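# Roll a whiteboard around a hallway corner and park it

## Task

Push the wheeled whiteboard around the hallway corner and leave it with all four of its wheels inside the area bounded by the two yellow floor lines, with no wheel touching the tape; it must be upright on its wheels and not propped against a wall. Either robot or both may be used. Afterwards release the board and move the robots away from it. The task fails if any robot falls over or is left tilted.

## Robot and tools

Robots: two identical Hello Robot Stretch 4 units, r1 and r2. Each has an omni-wheel base, a lift that slides up a mast, a telescoping arm reaching forward, a three-joint wrist (yaw, pitch, roll) and a two-finger gripper. Height is about 1.6 m; the base rim lies within 0.23 m of the base origin. Cameras per robot: rX_head_camera, rX_head_left_camera, rX_head_right_camera, rX_wrist_camera (X = 1 or 2).

Frames: each robot uses its own base frame, origin on the floor under the base centre, x forward, y left, z up. hand_pose (a point between the open fingertips) is in this frame and may be slightly off. The odometry frame is the base frame at scene start; base_odometry counts wheel turns only, so slip looks like travel. Heading is positive to the left, -3.142 to 3.142. Neither robot knows where the other is except through images, lidar_m and wrist_depth_mm.

execute_actions(actions, cameras): actions is a list holding one action or none (empty list just reports state and images). An action is an object keyed by "r1" and/or "r2". Per robot you may give "base", "joints", both, plus optional "pace" and "contact_limits"; or only "end_of_arm". Everything in one action starts at once.
- base: exactly one relative command, an offset from where the base last reported itself: {"translate_m": d} straight, metres, forward positive, -2 to 2; {"strafe_m": d} sideways, metres, left positive, -2 to 2; {"rotate_rad": d} turn in place, radians, counter-clockwise positive, -3.2 to 3.2.
- joints: absolute targets by name, each a single number: lift_m 0 to 1.2 (m); arm_m 0 to 0.55 (m extension); wrist_yaw_rad -1.134 to 4.276 (0 forward, positive left, 3.14 folded back, over 3.4 the arm may block); wrist_pitch_rad -1.117 to 4.259 (0 level, 1.57 down); wrist_roll_rad -1.117 to 4.259 (positive turns clockwise viewed from behind); gripper_m -0.038 to 0.141 (fingertip gap in m; under 0 fingers press together). Out-of-range joint targets are clipped and reported; other bad values or unknown keys reject the whole call and nothing moves.
- pace: "slow", "default", "fast", "max" (base up to 0.1/0.3/0.4/0.6 m/s and 1/2/3/4 rad/s; slower when the lift is above 0.2).
- contact_limits: {"arm_m": v}, 0 (gentlest) to 0.75 (strongest), default 0.5.
- end_of_arm: "enable_torque" revives wrist/gripper motors that shut off.
One action runs at most 15 s. cameras: list of camera names, or "all"/null for all, [] for none. Example: {"r1": {"base": {"translate_m": 0.3}, "joints": {"gripper_m": 0.05}, "pace": "fast"}}.

wait(seconds 0 to 10): nothing new commanded; returns state and images. zoom_image(camera, region [x0,y0,x1,y1] pixels, at most 504x504) enlarges part of the latest full image. read_manual gives licence texts only. finished_scene(scene 1 or 2) ends the scene irreversibly and reports success; the next scene's task then appears. A reply without any tool call ends everything.

Result lines: base_status/joint_status tell how each motion ended: "done"; "off_target" (stopped short, may still push); "contact_stop_at_<key>" (met something; that part goes slack, a slack lift may sink, slack wheels may roll); "limit_stop_at_<name>" (built-in limit, e.g. own_body or tilt); "time_out"; "torque_fault" (wrist motor overloaded and went limp until enable_torque). on_its_own lists things not commanded this call; "held at" is a held target. lidar_m: 12 distances in metres, sector 1 straight ahead then counter-clockwise in 30-degree steps (4 left, 7 behind, 10 right); "-" means nothing or closer than 0.25 m. wrist_depth_mm: 7x7 grid of depths, 100 to 2000 mm. turned_by_wheels vs turned_by_imu differing over ~0.1 rad means a bump or slip. base_tilt in degrees (forward/right positive, ~1.5 degree fixed bias). motor_effort is percent of max, peak in brackets; wheel effort positive means turning right.

Gripping: command a gap smaller than the object; tighter squeezes harder and pulls it in. Only effort changes reveal a grip. If fingertips jam on a surface below, raise the lift. Unfold the wrist at start with lift_m 0.4 and wrist_yaw_rad 0 together.

Avoid: robots touching each other (any further base motion while touching presses hard and can fail the run); tipping (over 6 degrees lean triggers limit_stop_at_tilt and freezes lift, arm, wheels); driving or turning with a heavy load and arm_m above 0.2, especially fast; strong high pulls or pushes; jamming the gripper into things (torque faults); dropping or slamming the board, or leaving it leaning on a wall. Two robots carrying jointly can drift up to ~3 cm per metre apart, straining hands.

Each tool is called after "Call:" as name([rows], argument=value, ...), one row to a line, values as JSON.

## Session

Call:
execute_actions(actions=[])

Scene clock: 0.00 s.
r1.base_odometry: x=+0.000 y=+0.000 heading=+0.000 (m, m, rad; r1's odometry frame)
r1.turned_by_wheels: +0.000 (rad since the last result)
r1.turned_by_imu: +0.000 (rad since the last result)
r1.base_tilt: forward=+0.1 right=+0.1 (deg)
r1.lidar_m: 2.18 1.11 0.91 0.88 0.95 1.53 0.79 0.76 0.62 0.60 0.67 1.04
r1.base_status: not commanded
r1.joint_positions: lift_m=+0.267 arm_m=-0.002 wrist_yaw_rad=+3.032 wrist_pitch_rad=+0.007 wrist_roll_rad=+0.003 gripper_m=+0.057
r1.joint_status: not commanded
r1.motor_effort: lift_m=+19 arm_m=+0 wrist_yaw_rad=+0 wrist_pitch_rad=-4 wrist_roll_rad=+1 gripper_m=-4 wheel_0=+0 wheel_1=+0 wheel_2=+1 (%)
r1.hand_pose: x=-0.1087 y=+0.1184 z=+0.4429 quat_wxyz=(+0.055, -0.003, +0.002, +0.998) (m; r1's base frame)
r1.wrist_depth_mm: 139 167 946 - - 1618 1118 / - 143 917 - - 1661 1098 / 107 142 931 - - 1661 1138 / 119 142 917 - - 1661 1118 / 904 904 904 - - 1576 1098 / 891 891 212 1756 1756 1576 1098 / 891 878 904 168 1118 1229 1060
r2.base_odometry: x=+0.000 y=+0.000 heading=+0.000 (m, m, rad; r2's odometry frame)
r2.turned_by_wheels: +0.000 (rad since the last result)
r2.turned_by_imu: +0.000 (rad since the last result)
r2.base_tilt: forward=+0.6 right=+0.4 (deg)
r2.lidar_m: 0.71 0.61 0.58 0.76 0.78 0.77 0.98 0.95 1.33 0.81 0.70 0.70
r2.base_status: not commanded
r2.joint_positions: lift_m=+0.205 arm_m=+0.000 wrist_yaw_rad=+3.202 wrist_pitch_rad=-0.015 wrist_roll_rad=-0.020 gripper_m=+0.057
r2.joint_status: not commanded
r2.motor_effort: lift_m=+18 arm_m=+0 wrist_yaw_rad=+0 wrist_pitch_rad=-8 wrist_roll_rad=-1 gripper_m=-4 wheel_0=+0 wheel_1=+0 wheel_2=+0 (%)
r2.hand_pose: x=-0.1226 y=+0.0699 z=+0.3879 quat_wxyz=(-0.030, +0.008, -0.010, +0.999) (m; r2's base frame)
r2.wrist_depth_mm: - 140 168 1229 976 788 683 / - - 138 1255 991 809 707 / - 107 138 1205 1008 809 691 / - 118 139 1229 991 809 683 / 197 1336 1118 1205 991 788 691 / 208 1308 199 1205 200 809 691 / 206 946 976 146 960 759 676
pictures: r1_head_camera, r1_head_left_camera, r1_head_right_camera, r1_wrist_camera, r2_head_camera, r2_head_left_camera, r2_head_right_camera, r2_wrist_camera
Images, in order (width x height): r1_head_camera 420x560, r1_head_left_camera 420x672, r1_head_right_camera 420x672, r1_wrist_camera 616x392, r2_head_camera 420x560, r2_head_left_camera 420x672, r2_head_right_camera 420x672, r2_wrist_camera 616x392.

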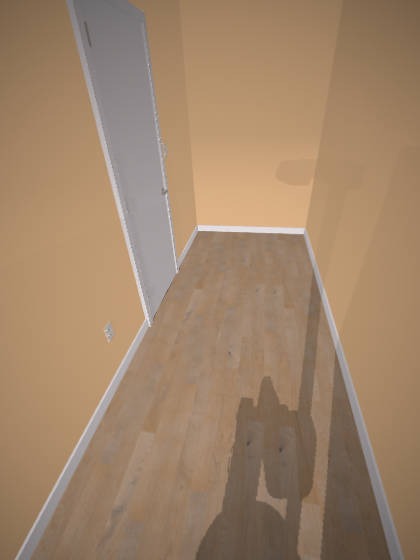

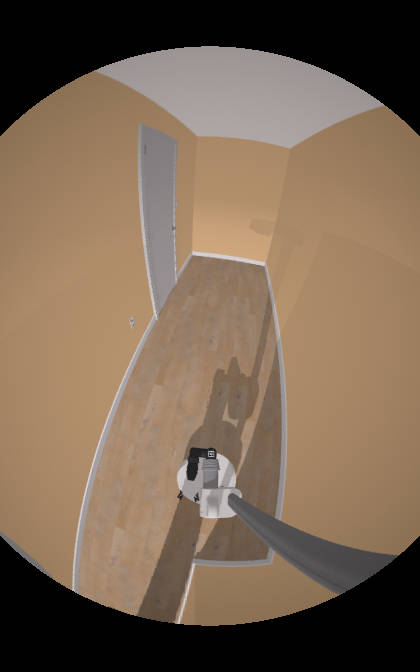

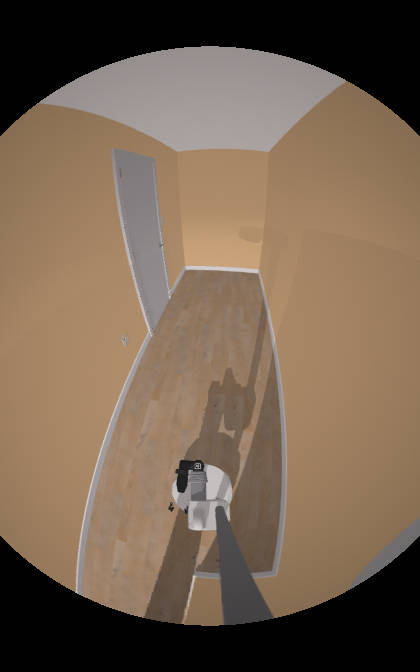

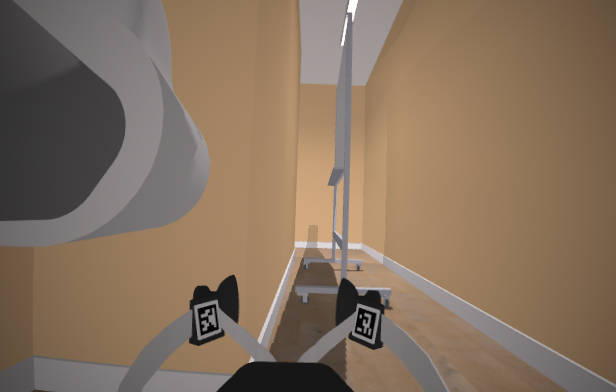

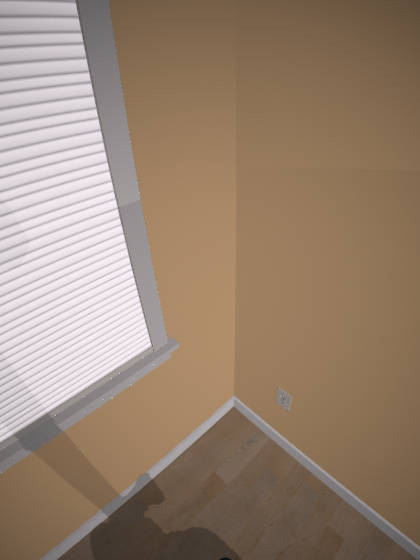

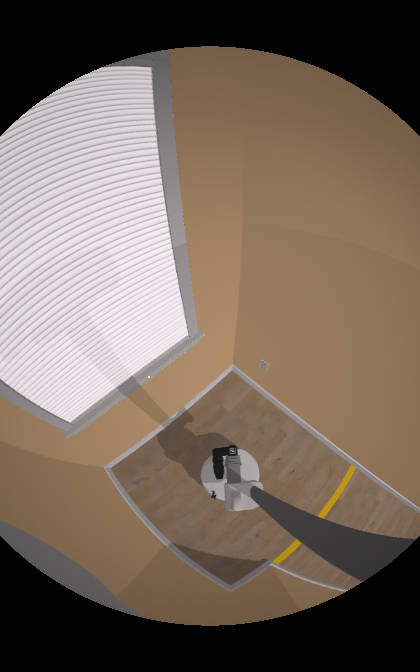

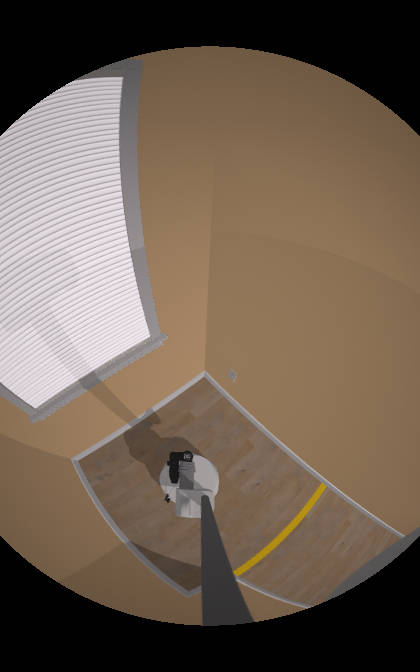

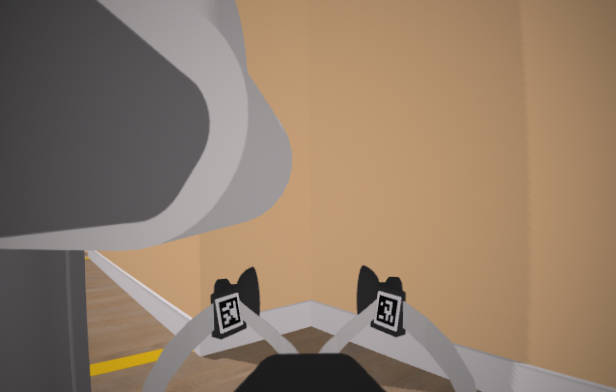

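Call:
execute_actions([
  {"r1": {"base": {"rotate_rad": 3.0}, "pace": "fast"}, "r2": {"base": {"rotate_rad": -2.2}, "pace": "fast"}},
])

Scene clock: 2.40 s.
r1.base_odometry: x=+0.000 y=+0.000 heading=+2.999 (m, m, rad; r1's odometry frame)
r1.turned_by_wheels: +2.999 (rad since the last result)
r1.turned_by_imu: +3.040 (rad since the last result)
r1.base_tilt: forward=+0.1 right=+0.0 (deg)
r1.lidar_m: 0.79 0.81 0.62 0.60 0.65 0.89 2.57 1.22 0.93 0.87 0.92 1.29
r1.base_status: done
r1.joint_positions: lift_m=+0.267 arm_m=-0.002 wrist_yaw_rad=+3.032 wrist_pitch_rad=+0.007 wrist_roll_rad=+0.003 gripper_m=+0.057
r1.joint_status: not commanded
r1.motor_effort: lift_m=+19(19) arm_m=-1(0) wrist_yaw_rad=+1(1) wrist_pitch_rad=-4(5) wrist_roll_rad=+1(1) gripper_m=-4(4) wheel_0=-5(13) wheel_1=-1(8) wheel_2=-4(14) (%)
r1.hand_pose: x=-0.1087 y=+0.1184 z=+0.4429 quat_wxyz=(+0.055, -0.003, +0.002, +0.998) (m; r1's base frame)
r1.wrist_depth_mm: 139 167 - - 1464 878 627 / - 143 - - 1499 866 640 / 106 142 - - 1499 866 640 / 119 142 - - 1464 878 640 / 1537 - - - 1430 854 627 / 1499 1756 212 1921 1160 831 621 / 1138 1060 1160 168 1078 809 609
r2.base_odometry: x=+0.000 y=+0.000 heading=-2.200 (m, m, rad; r2's odometry frame)
r2.turned_by_wheels: -2.200 (rad since the last result)
r2.turned_by_imu: -2.147 (rad since the last result)
r2.base_tilt: forward=+0.5 right=+0.5 (deg)
r2.lidar_m: 1.56 0.85 0.69 0.71 0.72 0.63 0.62 0.70 0.79 0.77 0.92 0.95
r2.base_status: done
r2.joint_positions: lift_m=+0.205 arm_m=+0.000 wrist_yaw_rad=+3.202 wrist_pitch_rad=-0.015 wrist_roll_rad=-0.020 gripper_m=+0.057
r2.joint_status: not commanded
r2.motor_effort: lift_m=+19(18) arm_m=+0(0) wrist_yaw_rad=+0(0) wrist_pitch_rad=-8(8) wrist_roll_rad=-1(0) gripper_m=-4(3) wheel_0=+1(7) wheel_1=+0(8) wheel_2=+0(13) (%)
r2.hand_pose: x=-0.1225 y=+0.0699 z=+0.3879 quat_wxyz=(-0.030, +0.008, -0.010, +0.999) (m; r2's base frame)
r2.wrist_depth_mm: - 140 169 768 715 668 654 / - - 139 778 732 691 647 / - 107 138 768 732 683 647 / - 118 139 778 732 699 654 / 198 891 820 788 723 699 647 / 208 917 199 778 198 683 654 / 206 904 820 145 723 676 654
pictures: r1_head_camera, r1_head_left_camera, r1_head_right_camera, r1_wrist_camera, r2_head_camera, r2_head_left_camera, r2_head_right_camera, r2_wrist_camera
Images, in order (width x height): r1_head_camera 420x560, r1_head_left_camera 420x672, r1_head_right_camera 420x672, r1_wrist_camera 616x392, r2_head_camera 420x560, r2_head_left_camera 420x672, r2_head_right_camera 420x672, r2_wrist_camera 616x392.

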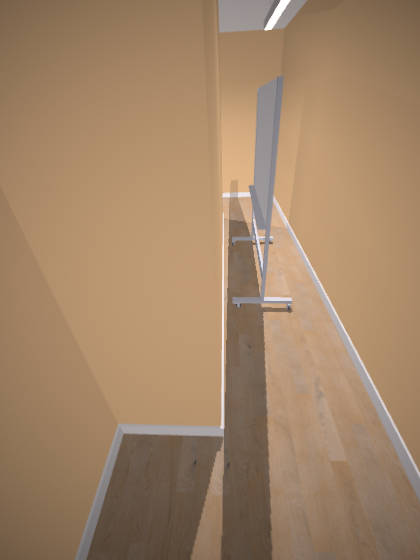

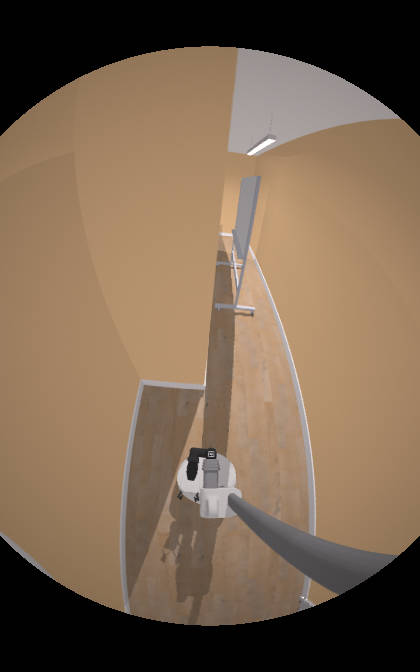

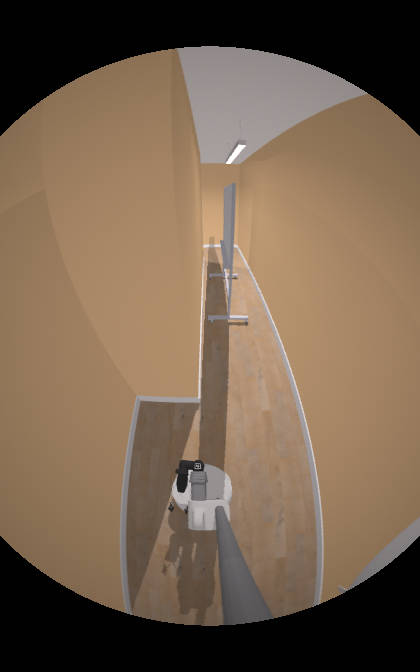

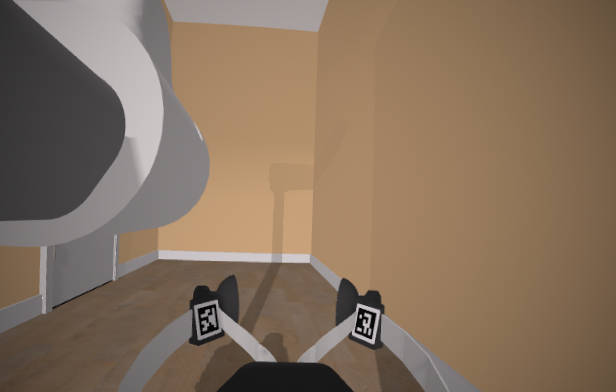

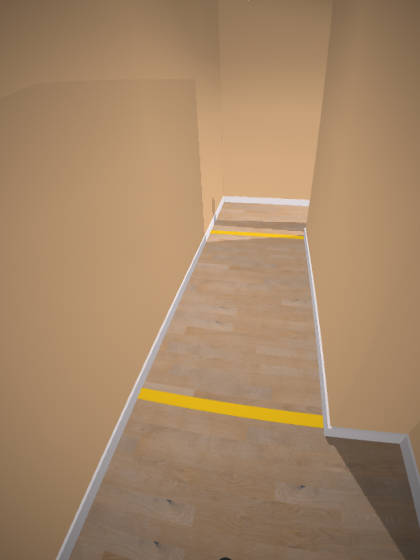

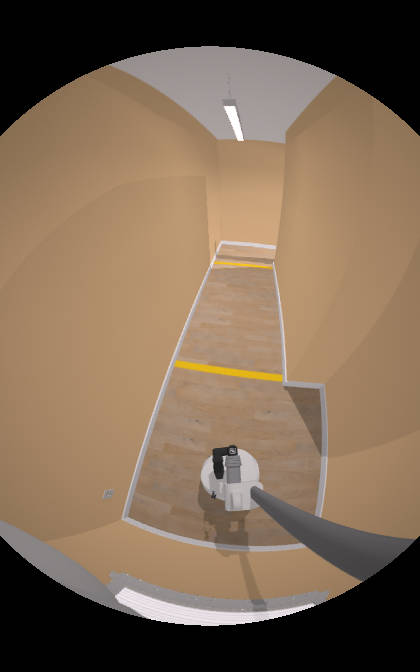

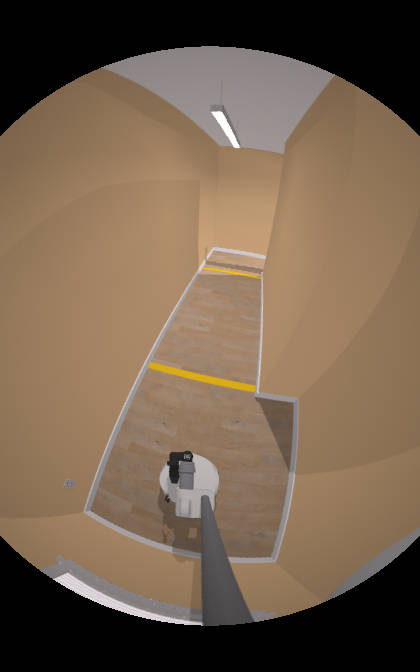

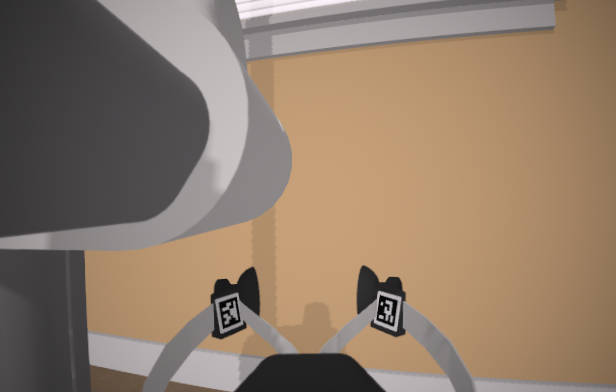

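Call:
zoom_image(camera="r1_head_camera", region=[180, 60, 340, 330])

Call:
zoom_image(camera="r2_head_camera", region=[180, 160, 340, 260])

Region (180, 60, 340, 330) of r1_head_camera's 420x560 image, scaled by 1.867, with more detail than that image has; it fills the left 299 columns of this view, and the rest is white.

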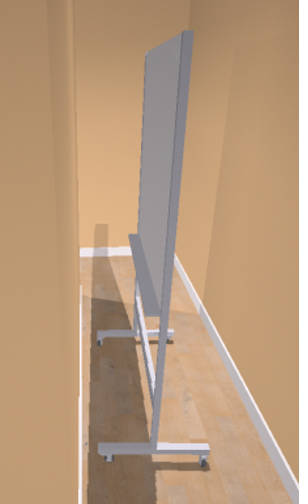

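Region (180, 160, 340, 260) of r2_head_camera's 420x560 image, scaled by 3.150, with more detail than that image has; it fills the top 315 rows of this view, and the rest is white.

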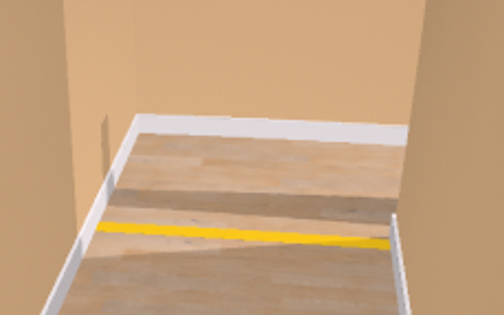

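Call:
execute_actions([
  {"r1": {"base": {"rotate_rad": -0.06}, "joints": {"lift_m": 0.4, "wrist_yaw_rad": 0, "gripper_m": 0.12}, "pace": "fast"}, "r2": {"base": {"rotate_rad": -0.19}, "joints": {"lift_m": 0.4, "wrist_yaw_rad": 0, "gripper_m": 0.12}, "pace": "fast"}},
], cameras=["r1_head_camera", "r2_head_camera"])

Call:
execute_actions([
  {"r1": {"base": {"strafe_m": -0.33}, "pace": "fast"}, "r2": {"base": {"translate_m": 1.8}, "pace": "max"}},
], cameras=["r1_head_camera", "r2_head_camera"])

Scene clock: 8.30 s.
r1.base_odometry: x=+0.000 y=+0.000 heading=+2.940 (m, m, rad; r1's odometry frame)
r1.turned_by_wheels: -0.059 (rad since the last result)
r1.turned_by_imu: -0.058 (rad since the last result)
r1.base_tilt: forward=+0.1 right=+0.0 (deg)
r1.lidar_m: 0.78 0.81 0.65 0.59 0.62 0.84 2.13 1.33 0.94 0.86 0.91 1.21
r1.base_status: done
r1.joint_positions: lift_m=+0.400 arm_m=-0.002 wrist_yaw_rad=+0.001 wrist_pitch_rad=+0.007 wrist_roll_rad=+0.003 gripper_m=+0.120
r1.joint_status: all done
r1.motor_effort: lift_m=+22(21) arm_m=-1(1) wrist_yaw_rad=-2(6) wrist_pitch_rad=-3(4) wrist_roll_rad=+1(1) gripper_m=+1(5) wheel_0=+5(7) wheel_1=+0(6) wheel_2=+2(8) (%)
r1.hand_pose: x=+0.4570 y=-0.0873 z=+0.5760 quat_wxyz=(+1.000, +0.002, +0.003, +0.000) (m; r1's base frame)
r1.wrist_depth_mm: 554 564 750 - - 1430 1025 / 549 564 778 - - 1430 1008 / 549 554 820 - - 1464 1025 / 544 554 854 - - 1430 1008 / 544 549 878 - - 1366 1008 / 539 539 891 - 219 1397 1008 / 535 544 615 154 1499 1281 976
r2.base_odometry: x=+0.000 y=+0.000 heading=-2.390 (m, m, rad; r2's odometry frame)
r2.turned_by_wheels: -0.190 (rad since the last result)
r2.turned_by_imu: -0.184 (rad since the last result)
r2.base_tilt: forward=+0.6 right=+0.5 (deg)
r2.lidar_m: 1.75 0.98 0.74 0.71 0.74 0.64 0.62 0.64 0.81 0.79 0.84 0.95
r2.base_status: done
r2.joint_positions: lift_m=+0.400 arm_m=+0.000 wrist_yaw_rad=+0.000 wrist_pitch_rad=-0.015 wrist_roll_rad=-0.020 gripper_m=+0.120
r2.joint_status: all done
r2.motor_effort: lift_m=+20(22) arm_m=-1(0) wrist_yaw_rad=-2(6) wrist_pitch_rad=-7(8) wrist_roll_rad=+0(0) gripper_m=+0(5) wheel_0=+0(6) wheel_1=+0(3) wheel_2=+0(6) (%)
r2.hand_pose: x=+0.4592 y=-0.0873 z=+0.5823 quat_wxyz=(+1.000, -0.010, -0.007, +0.000) (m; r2's base frame)
r2.wrist_depth_mm: 1042 1537 - - 1397 661 621 / 1078 1537 - - 1499 668 627 / 1060 1537 - - 1499 691 621 / 1060 1576 - - 1576 699 621 / 1060 1499 - - 1537 699 621 / 1025 1336 220 - 1160 615 621 / 1042 1255 1499 150 1281 627 609
pictures: r1_head_camera, r2_head_camera
Images, in order (width x height): r1_head_camera 420x560, r2_head_camera 420x560.

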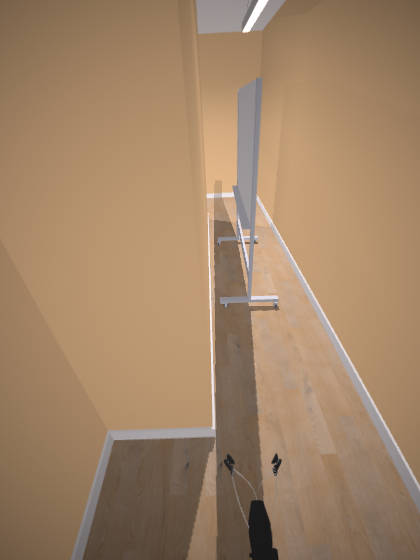

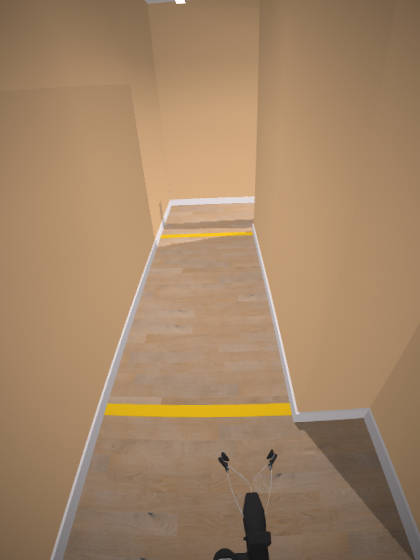

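Scene clock: 13.20 s.
r1.base_odometry: x=+0.066 y=+0.323 heading=+2.940 (m, m, rad; r1's odometry frame)
r1.turned_by_wheels: +0.000 (rad since the last result)
r1.turned_by_imu: +0.002 (rad since the last result)
r1.base_tilt: forward=+0.1 right=+0.0 (deg)
r1.lidar_m: 1.72 0.87 1.00 0.93 0.96 1.30 2.73 0.84 0.58 0.53 0.58 0.75
r1.base_status: done
r1.joint_positions: lift_m=+0.400 arm_m=-0.002 wrist_yaw_rad=+0.000 wrist_pitch_rad=+0.007 wrist_roll_rad=+0.003 gripper_m=+0.120
r1.joint_status: not commanded
r1.motor_effort: lift_m=+22(22) arm_m=+0(0) wrist_yaw_rad=+1(1) wrist_pitch_rad=-5(4) wrist_roll_rad=+1(1) gripper_m=-1(0) wheel_0=+1(18) wheel_1=-1(14) wheel_2=+0(2) (%)
r1.hand_pose: x=+0.4570 y=-0.0874 z=+0.5760 quat_wxyz=(+1.000, +0.002, +0.003, +0.000) (m; r1's base frame)
r1.wrist_depth_mm: 699 1042 - - 1576 831 597 / 691 1078 - - 1537 842 597 / 707 1098 - - 1537 831 609 / 707 1118 - - 1499 831 603 / 723 1138 - - 1464 809 591 / 715 891 - - 219 809 580 / 732 960 1430 154 1366 759 585
r2.base_odometry: x=-1.315 y=-1.229 heading=-2.390 (m, m, rad; r2's odometry frame)
r2.turned_by_wheels: +0.000 (rad since the last result)
r2.turned_by_imu: -0.001 (rad since the last result)
r2.base_tilt: forward=+0.6 right=+0.4 (deg)
r2.lidar_m: 2.33 0.91 0.67 0.64 0.70 0.99 2.43 0.60 0.45 0.41 0.46 0.66
r2.base_status: done
r2.joint_positions: lift_m=+0.400 arm_m=+0.000 wrist_yaw_rad=+0.000 wrist_pitch_rad=-0.015 wrist_roll_rad=-0.020 gripper_m=+0.120
r2.joint_status: not commanded
r2.motor_effort: lift_m=+19(20) arm_m=-1(0) wrist_yaw_rad=-1(2) wrist_pitch_rad=-7(6) wrist_roll_rad=+0(0) gripper_m=-3(3) wheel_0=-1(8) wheel_1=-1(4) wheel_2=-1(10) (%)
r2.hand_pose: x=+0.4591 y=-0.0874 z=+0.5824 quat_wxyz=(+1.000, -0.010, -0.007, +0.000) (m; r2's base frame)
r2.wrist_depth_mm: 991 1366 - - - 788 539 / 1008 1464 - - - 798 535 / 1008 1430 - - - 798 549 / 991 1464 - - - 798 549 / 1008 1430 - - - 798 549 / 976 1281 218 - 1708 676 544 / 976 1229 1464 150 1430 741 539
pictures: r1_head_camera, r2_head_camera
Images, in order (width x height): r1_head_camera 420x560, r2_head_camera 420x560.

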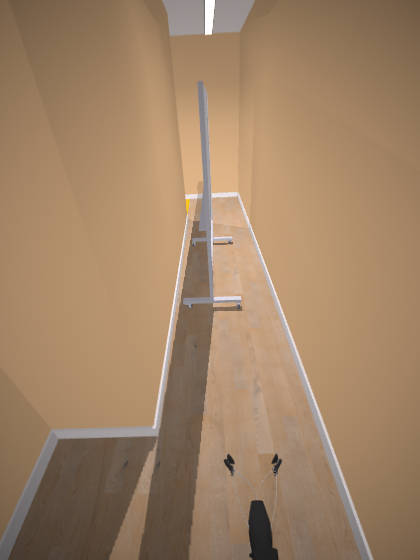

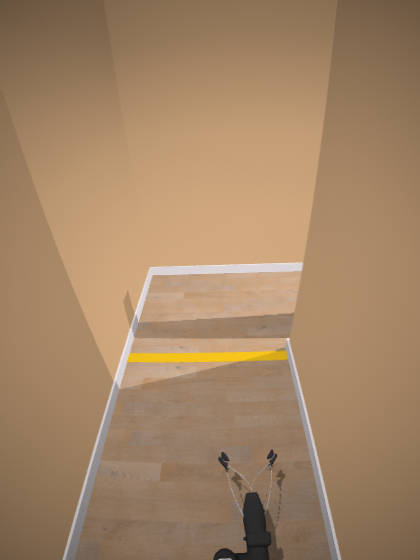

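Call:
execute_actions([
  {"r1": {"base": {"translate_m": 0.95}, "joints": {"arm_m": 0.15, "gripper_m": 0.14}, "pace": "max"}, "r2": {"base": {"translate_m": 1.15}, "joints": {"gripper_m": 0.14}, "pace": "max"}},
], cameras=["r1_head_camera", "r1_wrist_camera", "r2_head_camera"])

Scene clock: 18.53 s.
r1.base_odometry: x=-0.865 y=+0.513 heading=+2.940 (m, m, rad; r1's odometry frame)
r1.turned_by_wheels: +0.000 (rad since the last result)
r1.turned_by_imu: +0.003 (rad since the last result)
r1.base_tilt: forward=+0.2 right=+0.0 (deg)
r1.lidar_m: 0.91 0.62 0.42 0.38 0.39 1.36 2.41 0.77 0.54 0.51 0.53 0.71
r1.base_status: done
r1.joint_positions: lift_m=+0.400 arm_m=+0.149 wrist_yaw_rad=+0.000 wrist_pitch_rad=+0.007 wrist_roll_rad=+0.003 gripper_m=+0.140
r1.joint_status: all done
r1.motor_effort: lift_m=+21(22) arm_m=+6(6) wrist_yaw_rad=+0(1) wrist_pitch_rad=-4(5) wrist_roll_rad=+1(1) gripper_m=+0(0) wheel_0=+4(11) wheel_1=+2(9) wheel_2=-2(18) (%)
r1.hand_pose: x=+0.6083 y=-0.0874 z=+0.5761 quat_wxyz=(+1.000, +0.002, +0.003, +0.000) (m; r1's base frame)
r1.wrist_depth_mm: 768 1160 798 - 1397 750 549 / 759 1098 831 - 1397 750 539 / 788 1042 976 - 1366 750 539 / 788 1138 - - 1336 741 539 / 798 1138 - - 1336 732 530 / 809 212 1499 - 227 683 521 / 820 1008 1042 151 1205 661 521
r2.base_odometry: x=-2.155 y=-2.015 heading=-2.390 (m, m, rad; r2's odometry frame)
r2.turned_by_wheels: +0.000 (rad since the last result)
r2.turned_by_imu: +0.000 (rad since the last result)
r2.base_tilt: forward=+0.6 right=+0.5 (deg)
r2.lidar_m: 1.14 0.87 0.65 0.62 0.64 0.94 1.72 0.63 0.47 0.43 0.50 1.21
r2.base_status: done
r2.joint_positions: lift_m=+0.400 arm_m=+0.000 wrist_yaw_rad=+0.000 wrist_pitch_rad=-0.015 wrist_roll_rad=-0.020 gripper_m=+0.140
r2.joint_status: all done
r2.motor_effort: lift_m=+19(19) arm_m=+0(0) wrist_yaw_rad=-1(0) wrist_pitch_rad=-8(7) wrist_roll_rad=+0(0) gripper_m=-1(1) wheel_0=+0(8) wheel_1=+0(10) wheel_2=+0(12) (%)
r2.hand_pose: x=+0.4591 y=-0.0874 z=+0.5824 quat_wxyz=(+1.000, -0.010, -0.007, +0.000) (m; r2's base frame)
r2.wrist_depth_mm: 946 960 960 960 960 931 917 / 960 976 960 946 960 946 917 / 946 976 960 931 931 931 931 / 976 946 960 960 960 946 917 / 976 960 960 931 960 931 931 / 960 960 946 946 946 960 917 / 931 991 946 147 931 960 931
pictures: r1_head_camera, r1_wrist_camera, r2_head_camera
Images, in order (width x height): r1_head_camera 420x560, r1_wrist_camera 616x392, r2_head_camera 420x560.

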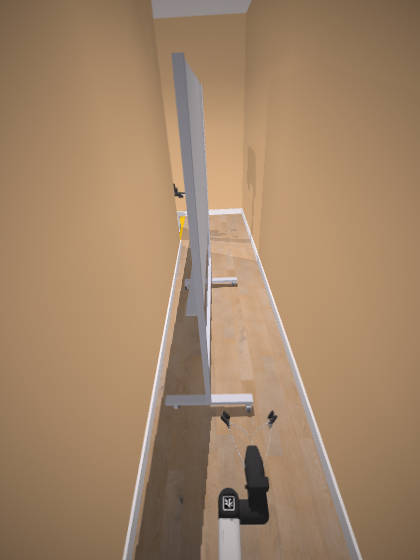

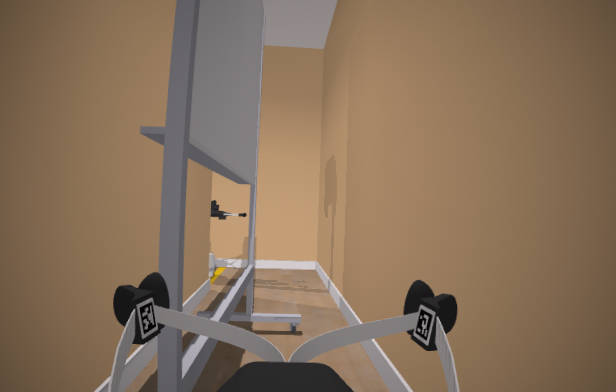

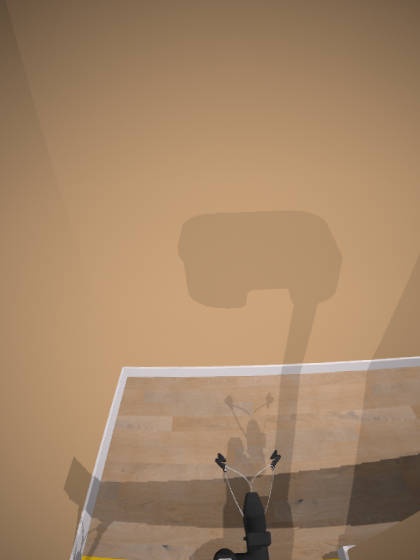

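Call:
execute_actions([
  {"r1": {"base": {"strafe_m": 0.08}, "joints": {"wrist_yaw_rad": 0.25, "arm_m": 0.25}}, "r2": {"base": {"strafe_m": 0.26}}},
], cameras=["r1_head_camera", "r1_wrist_camera", "r2_head_right_camera"])

Scene clock: 21.83 s.
r1.base_odometry: x=-0.881 y=+0.435 heading=+2.940 (m, m, rad; r1's odometry frame)
r1.turned_by_wheels: +0.000 (rad since the last result)
r1.turned_by_imu: +0.000 (rad since the last result)
r1.base_tilt: forward=+0.1 right=+0.0 (deg)
r1.lidar_m: 0.92 0.46 0.33 0.31 0.31 1.25 2.80 0.89 0.61 0.58 0.61 0.83
r1.base_status: done
r1.joint_positions: lift_m=+0.400 arm_m=+0.249 wrist_yaw_rad=+0.250 wrist_pitch_rad=+0.007 wrist_roll_rad=+0.003 gripper_m=+0.140
r1.joint_status: all done
r1.motor_effort: lift_m=+21(21) arm_m=+7(3) wrist_yaw_rad=+0(6) wrist_pitch_rad=-5(4) wrist_roll_rad=+1(1) gripper_m=-1(3) wheel_0=-6(14) wheel_1=+0(9) wheel_2=+0(1) (%)
r1.hand_pose: x=+0.7209 y=-0.0133 z=+0.5761 quat_wxyz=(+0.992, +0.001, +0.004, +0.125) (m; r1's base frame)
r1.wrist_depth_mm: 469 621 1008 732 - 1661 960 / 466 627 1025 750 - 1661 960 / 473 640 1042 609 - 1661 991 / 477 640 1042 1661 - 1661 976 / 477 654 1060 1808 - 1661 960 / 469 212 976 1060 226 1430 946 / 484 609 931 151 1499 1336 917
r2.base_odometry: x=-1.978 y=-2.205 heading=-2.390 (m, m, rad; r2's odometry frame)
r2.turned_by_wheels: +0.000 (rad since the last result)
r2.turned_by_imu: +0.001 (rad since the last result)
r2.base_tilt: forward=+0.5 right=+0.4 (deg)
r2.lidar_m: 1.17 0.54 0.37 0.36 0.38 0.55 1.76 1.01 0.75 0.72 0.76 1.20
r2.base_status: done
r2.joint_positions: lift_m=+0.400 arm_m=+0.000 wrist_yaw_rad=+0.000 wrist_pitch_rad=-0.015 wrist_roll_rad=-0.020 gripper_m=+0.140
r2.joint_status: not commanded
r2.motor_effort: lift_m=+19(19) arm_m=+0(0) wrist_yaw_rad=+0(0) wrist_pitch_rad=-6(7) wrist_roll_rad=-1(1) gripper_m=+0(0) wheel_0=+0(7) wheel_1=-1(3) wheel_2=+0(0) (%)
r2.hand_pose: x=+0.4591 y=-0.0874 z=+0.5824 quat_wxyz=(+1.000, -0.010, -0.007, +0.000) (m; r2's base frame)
r2.wrist_depth_mm: 597 878 960 946 946 946 960 / 621 891 960 946 931 946 946 / 615 891 976 976 960 946 960 / 615 878 946 946 960 946 931 / 615 866 976 960 946 960 931 / 597 707 976 960 946 946 931 / 609 798 991 147 946 946 931
pictures: r1_head_camera, r1_wrist_camera, r2_head_right_camera
Images, in order (width x height): r1_head_camera 420x560, r1_wrist_camera 616x392, r2_head_right_camera 420x672.

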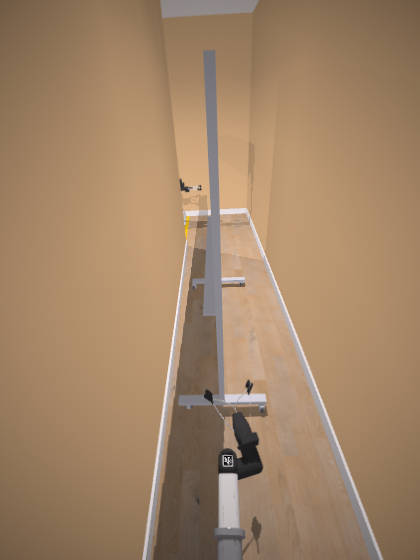

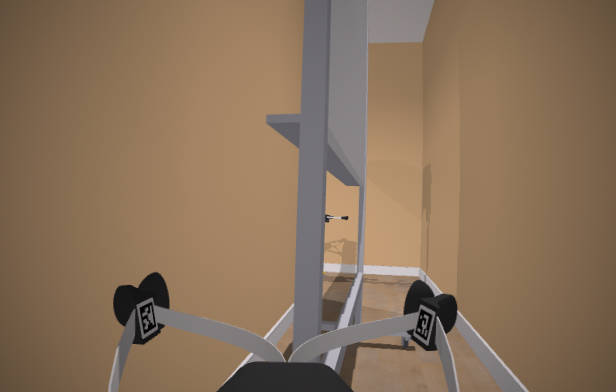

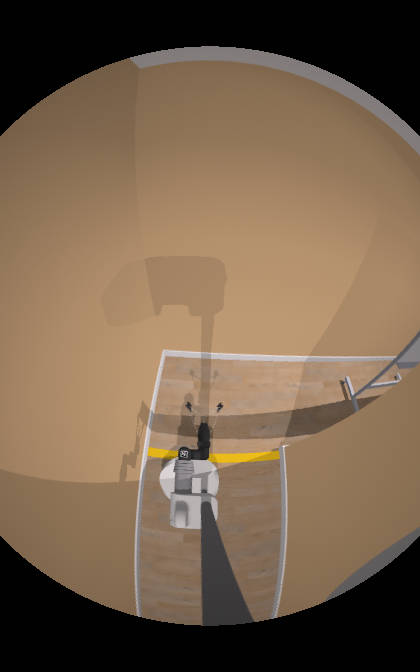

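Call:
execute_actions([
  {"r1": {"base": {"translate_m": 0.25}, "joints": {"arm_m": 0.2}}},
], cameras=["r1_head_camera", "r1_wrist_camera"])

Scene clock: 24.37 s.
r1.base_odometry: x=-1.125 y=+0.485 heading=+2.940 (m, m, rad; r1's odometry frame)
r1.turned_by_wheels: +0.000 (rad since the last result)
r1.turned_by_imu: +0.002 (rad since the last result)
r1.base_tilt: forward=+0.0 right=+0.0 (deg)
r1.lidar_m: 0.67 0.49 0.35 0.32 0.33 0.47 2.81 0.86 0.62 0.57 0.60 0.71
r1.base_status: done
r1.joint_positions: lift_m=+0.400 arm_m=+0.201 wrist_yaw_rad=+0.250 wrist_pitch_rad=+0.007 wrist_roll_rad=+0.003 gripper_m=+0.140
r1.joint_status: all done
r1.motor_effort: lift_m=+21(21) arm_m=-7(0) wrist_yaw_rad=+0(0) wrist_pitch_rad=-2(3) wrist_roll_rad=+1(1) gripper_m=-2(0) wheel_0=+6(8) wheel_1=+3(8) wheel_2=-3(12) (%)
r1.hand_pose: x=+0.6732 y=-0.0133 z=+0.5761 quat_wxyz=(+0.992, +0.001, +0.004, +0.125) (m; r1's base frame)
r1.wrist_depth_mm: 477 634 878 373 - 1618 960 / 477 640 304 379 - 1618 960 / 477 647 831 609 - 1661 960 / 484 661 842 - - 1661 946 / 488 661 854 - - 1618 946 / 484 212 239 - 227 1430 917 / 492 621 854 151 1464 1336 891
r2.base_odometry: x=-1.978 y=-2.205 heading=-2.390 (m, m, rad; r2's odometry frame)
r2.turned_by_wheels: +0.000 (rad since the last result)
r2.turned_by_imu: +0.001 (rad since the last result)
r2.base_tilt: forward=+0.6 right=+0.4 (deg)
r2.lidar_m: 1.18 0.52 0.37 0.35 0.38 0.55 1.72 1.02 0.75 0.71 0.78 1.22
r2.base_status: not commanded
r2.joint_positions: lift_m=+0.400 arm_m=+0.000 wrist_yaw_rad=+0.000 wrist_pitch_rad=-0.015 wrist_roll_rad=-0.020 gripper_m=+0.140
r2.joint_status: not commanded
r2.motor_effort: lift_m=+19(19) arm_m=+0(0) wrist_yaw_rad=+0(1) wrist_pitch_rad=-7(8) wrist_roll_rad=+0(0) gripper_m=-1(1) wheel_0=+0(0) wheel_1=-1(0) wheel_2=-1(0) (%)
r2.hand_pose: x=+0.4591 y=-0.0874 z=+0.5824 quat_wxyz=(+1.000, -0.010, -0.007, +0.000) (m; r2's base frame)
r2.wrist_depth_mm: 609 878 960 960 946 946 931 / 609 891 976 946 960 946 946 / 615 891 960 960 960 931 931 / 615 878 946 931 931 946 931 / 609 891 976 976 960 931 931 / 609 723 976 976 960 946 931 / 591 798 960 147 960 946 917
pictures: r1_head_camera, r1_wrist_camera
Images, in order (width x height): r1_head_camera 420x560, r1_wrist_camera 616x392.

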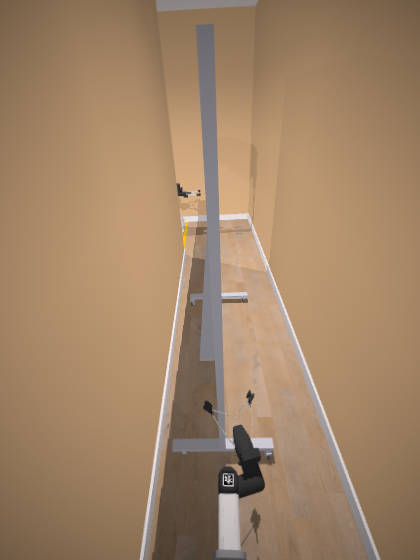

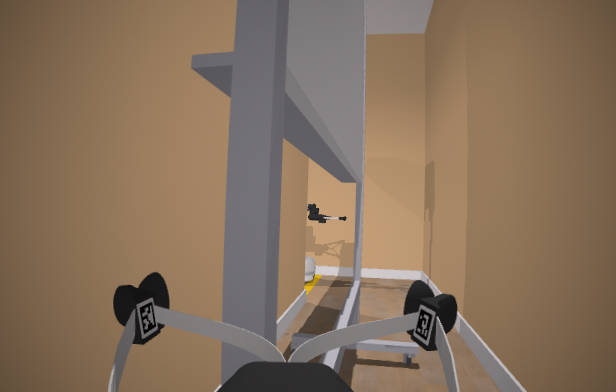

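Call:
execute_actions([
  {"r1": {"base": {"strafe_m": 0.015}, "joints": {"arm_m": 0.215, "gripper_m": 0.005}}},
], cameras=["r1_head_camera", "r1_wrist_camera"])

Scene clock: 27.47 s.
r1.base_odometry: x=-1.128 y=+0.470 heading=+2.941 (m, m, rad; r1's odometry frame)
r1.turned_by_wheels: +0.000 (rad since the last result)
r1.turned_by_imu: +0.001 (rad since the last result)
r1.base_tilt: forward=+0.1 right=+0.0 (deg)
r1.lidar_m: 0.67 0.49 0.33 0.30 0.32 0.42 2.79 0.90 0.63 0.58 0.61 0.71
r1.base_status: done
r1.joint_positions: lift_m=+0.400 arm_m=+0.214 wrist_yaw_rad=+0.250 wrist_pitch_rad=+0.007 wrist_roll_rad=+0.003 gripper_m=+0.005
r1.joint_status: all done
r1.motor_effort: lift_m=+21(21) arm_m=+4(9) wrist_yaw_rad=+0(26) wrist_pitch_rad=-5(4) wrist_roll_rad=+1(1) gripper_m=-21(20) wheel_0=+0(10) wheel_1=+3(10) wheel_2=+0(2) (%)
r1.hand_pose: x=+0.6863 y=-0.0133 z=+0.5760 quat_wxyz=(+0.992, +0.001, +0.004, +0.125) (m; r1's base frame)
r1.wrist_depth_mm: 462 615 904 224 - 1661 976 / 459 627 917 222 - 1661 991 / 462 627 1008 222 - 1661 991 / 469 634 1025 220 - 1708 991 / 466 640 1042 218 - 1618 976 / 469 634 211 214 - 1618 960 / 473 539 917 211 182 1366 931
r2.base_odometry: x=-1.978 y=-2.205 heading=-2.390 (m, m, rad; r2's odometry frame)
r2.turned_by_wheels: +0.000 (rad since the last result)
r2.turned_by_imu: +0.001 (rad since the last result)
r2.base_tilt: forward=+0.6 right=+0.4 (deg)
r2.lidar_m: 1.18 0.52 0.36 0.35 0.40 0.56 1.77 1.01 0.75 0.72 0.76 1.22
r2.base_status: not commanded
r2.joint_positions: lift_m=+0.400 arm_m=+0.000 wrist_yaw_rad=+0.000 wrist_pitch_rad=-0.015 wrist_roll_rad=-0.020 gripper_m=+0.140
r2.joint_status: not commanded
r2.motor_effort: lift_m=+19(19) arm_m=-1(1) wrist_yaw_rad=-1(1) wrist_pitch_rad=-6(8) wrist_roll_rad=-1(1) gripper_m=-1(1) wheel_0=+0(0) wheel_1=-1(1) wheel_2=+0(0) (%)
r2.hand_pose: x=+0.4591 y=-0.0874 z=+0.5824 quat_wxyz=(+1.000, -0.010, -0.007, +0.000) (m; r2's base frame)
r2.wrist_depth_mm: 597 878 976 960 946 960 917 / 615 891 946 946 960 946 946 / 609 891 976 960 960 960 976 / 627 866 976 960 946 946 946 / 621 878 976 960 960 960 931 / 603 707 946 960 946 946 931 / 603 798 960 147 946 931 946
pictures: r1_head_camera, r1_wrist_camera
Images, in order (width x height): r1_head_camera 420x560, r1_wrist_camera 616x392.

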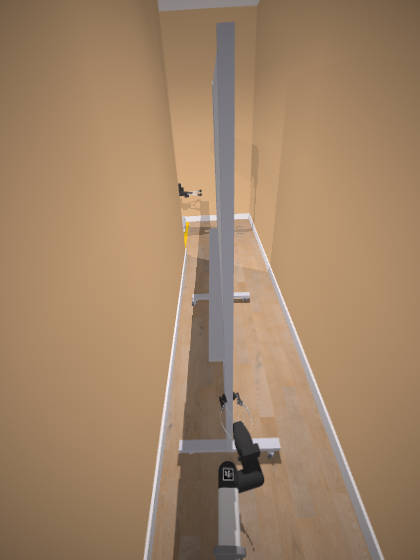

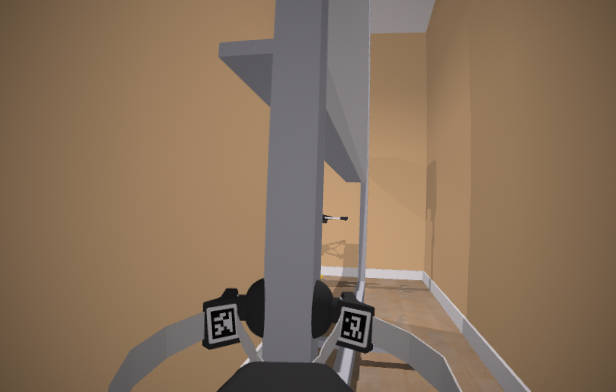

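Call:
execute_actions([
  {"r1": {"base": {"translate_m": 0.7}}},
], cameras=["r1_head_camera", "r1_wrist_camera", "r2_head_right_camera"])

Scene clock: 31.50 s.
r1.base_odometry: x=-1.814 y=+0.610 heading=+2.941 (m, m, rad; r1's odometry frame)
r1.turned_by_wheels: +0.000 (rad since the last result)
r1.turned_by_imu: +0.000 (rad since the last result)
r1.base_tilt: forward=+0.2 right=+0.0 (deg)
r1.lidar_m: 0.67 0.53 0.37 0.33 0.35 0.47 2.75 0.86 0.60 0.57 0.57 0.72
r1.base_status: done
r1.joint_positions: lift_m=+0.400 arm_m=+0.214 wrist_yaw_rad=+0.247 wrist_pitch_rad=+0.006 wrist_roll_rad=+0.003 gripper_m=+0.005
r1.joint_status: not commanded
r1.motor_effort: lift_m=+21(21) arm_m=+4(4) wrist_yaw_rad=+7(18) wrist_pitch_rad=-4(5) wrist_roll_rad=+1(1) gripper_m=-17(22) wheel_0=+6(12) wheel_1=+3(9) wheel_2=-6(20) (%)
r1.hand_pose: x=+0.6863 y=-0.0142 z=+0.5762 quat_wxyz=(+0.992, +0.001, +0.003, +0.123) (m; r1's base frame)
r1.wrist_depth_mm: 500 661 917 223 - 1537 904 / 496 676 931 220 - 1576 917 / 504 683 1098 219 - 1576 917 / 508 691 1118 217 - 1537 917 / 504 691 1118 216 - 1537 904 / 504 691 202 212 - 1499 891 / 512 585 946 211 778 1366 866
r2.base_odometry: x=-1.978 y=-2.205 heading=-2.390 (m, m, rad; r2's odometry frame)
r2.turned_by_wheels: +0.000 (rad since the last result)
r2.turned_by_imu: +0.001 (rad since the last result)
r2.base_tilt: forward=+0.6 right=+0.5 (deg)
r2.lidar_m: 1.18 0.52 0.38 0.35 0.38 0.55 1.74 1.03 0.73 0.72 0.75 1.23
r2.base_status: not commanded
r2.joint_positions: lift_m=+0.400 arm_m=+0.000 wrist_yaw_rad=+0.000 wrist_pitch_rad=-0.015 wrist_roll_rad=-0.020 gripper_m=+0.140
r2.joint_status: not commanded
r2.motor_effort: lift_m=+19(19) arm_m=+0(0) wrist_yaw_rad=-1(1) wrist_pitch_rad=-7(7) wrist_roll_rad=+0(1) gripper_m=+0(1) wheel_0=+0(0) wheel_1=-1(1) wheel_2=+0(0) (%)
r2.hand_pose: x=+0.4591 y=-0.0874 z=+0.5824 quat_wxyz=(+1.000, -0.010, -0.007, +0.000) (m; r2's base frame)
r2.wrist_depth_mm: 609 891 1008 960 946 946 931 / 609 878 991 946 960 946 931 / 621 891 976 960 946 946 931 / 621 904 976 946 976 946 931 / 615 878 976 960 946 946 946 / 609 715 960 946 946 946 931 / 603 798 960 146 931 946 917
pictures: r1_head_camera, r1_wrist_camera, r2_head_right_camera
Images, in order (width x height): r1_head_camera 420x560, r1_wrist_camera 616x392, r2_head_right_camera 420x672.

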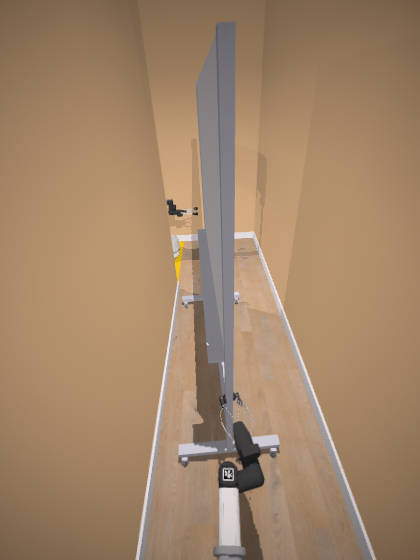

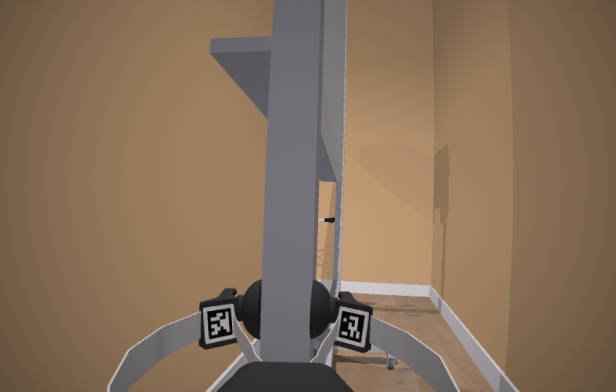

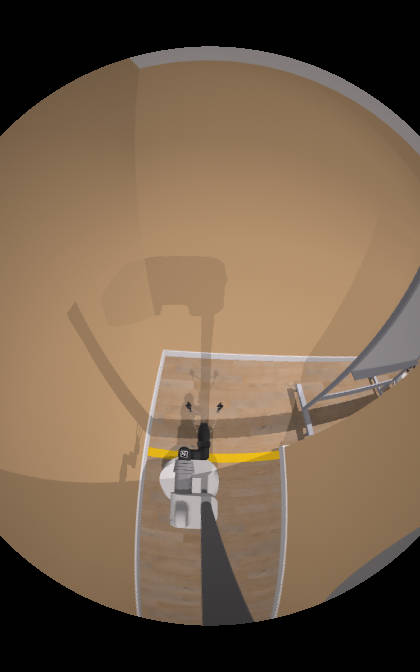

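Call:
zoom_image(camera="r1_head_camera", region=[150, 220, 270, 340])

Call:
zoom_image(camera="r2_head_right_camera", region=[230, 330, 420, 480])

Region (150, 220, 270, 340) of r1_head_camera's 420x560 image, scaled by 4.200, with more detail than that image has.

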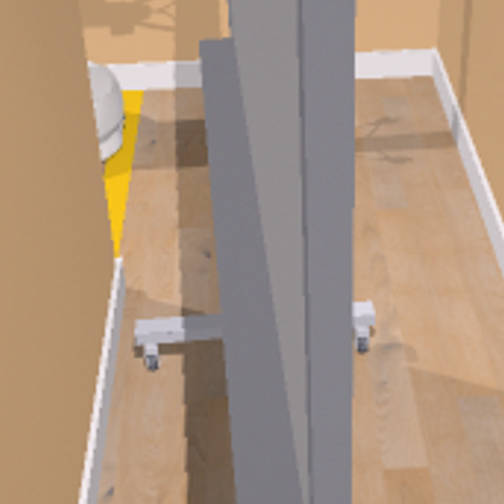

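Region (230, 330, 420, 480) of r2_head_right_camera's 420x672 image, scaled by 2.653, with more detail than that image has; it fills the top 398 rows of this view, and the rest is white.

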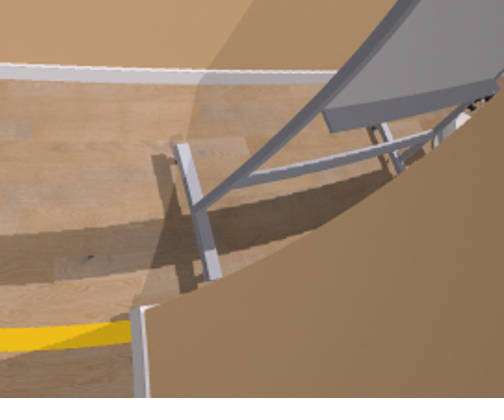

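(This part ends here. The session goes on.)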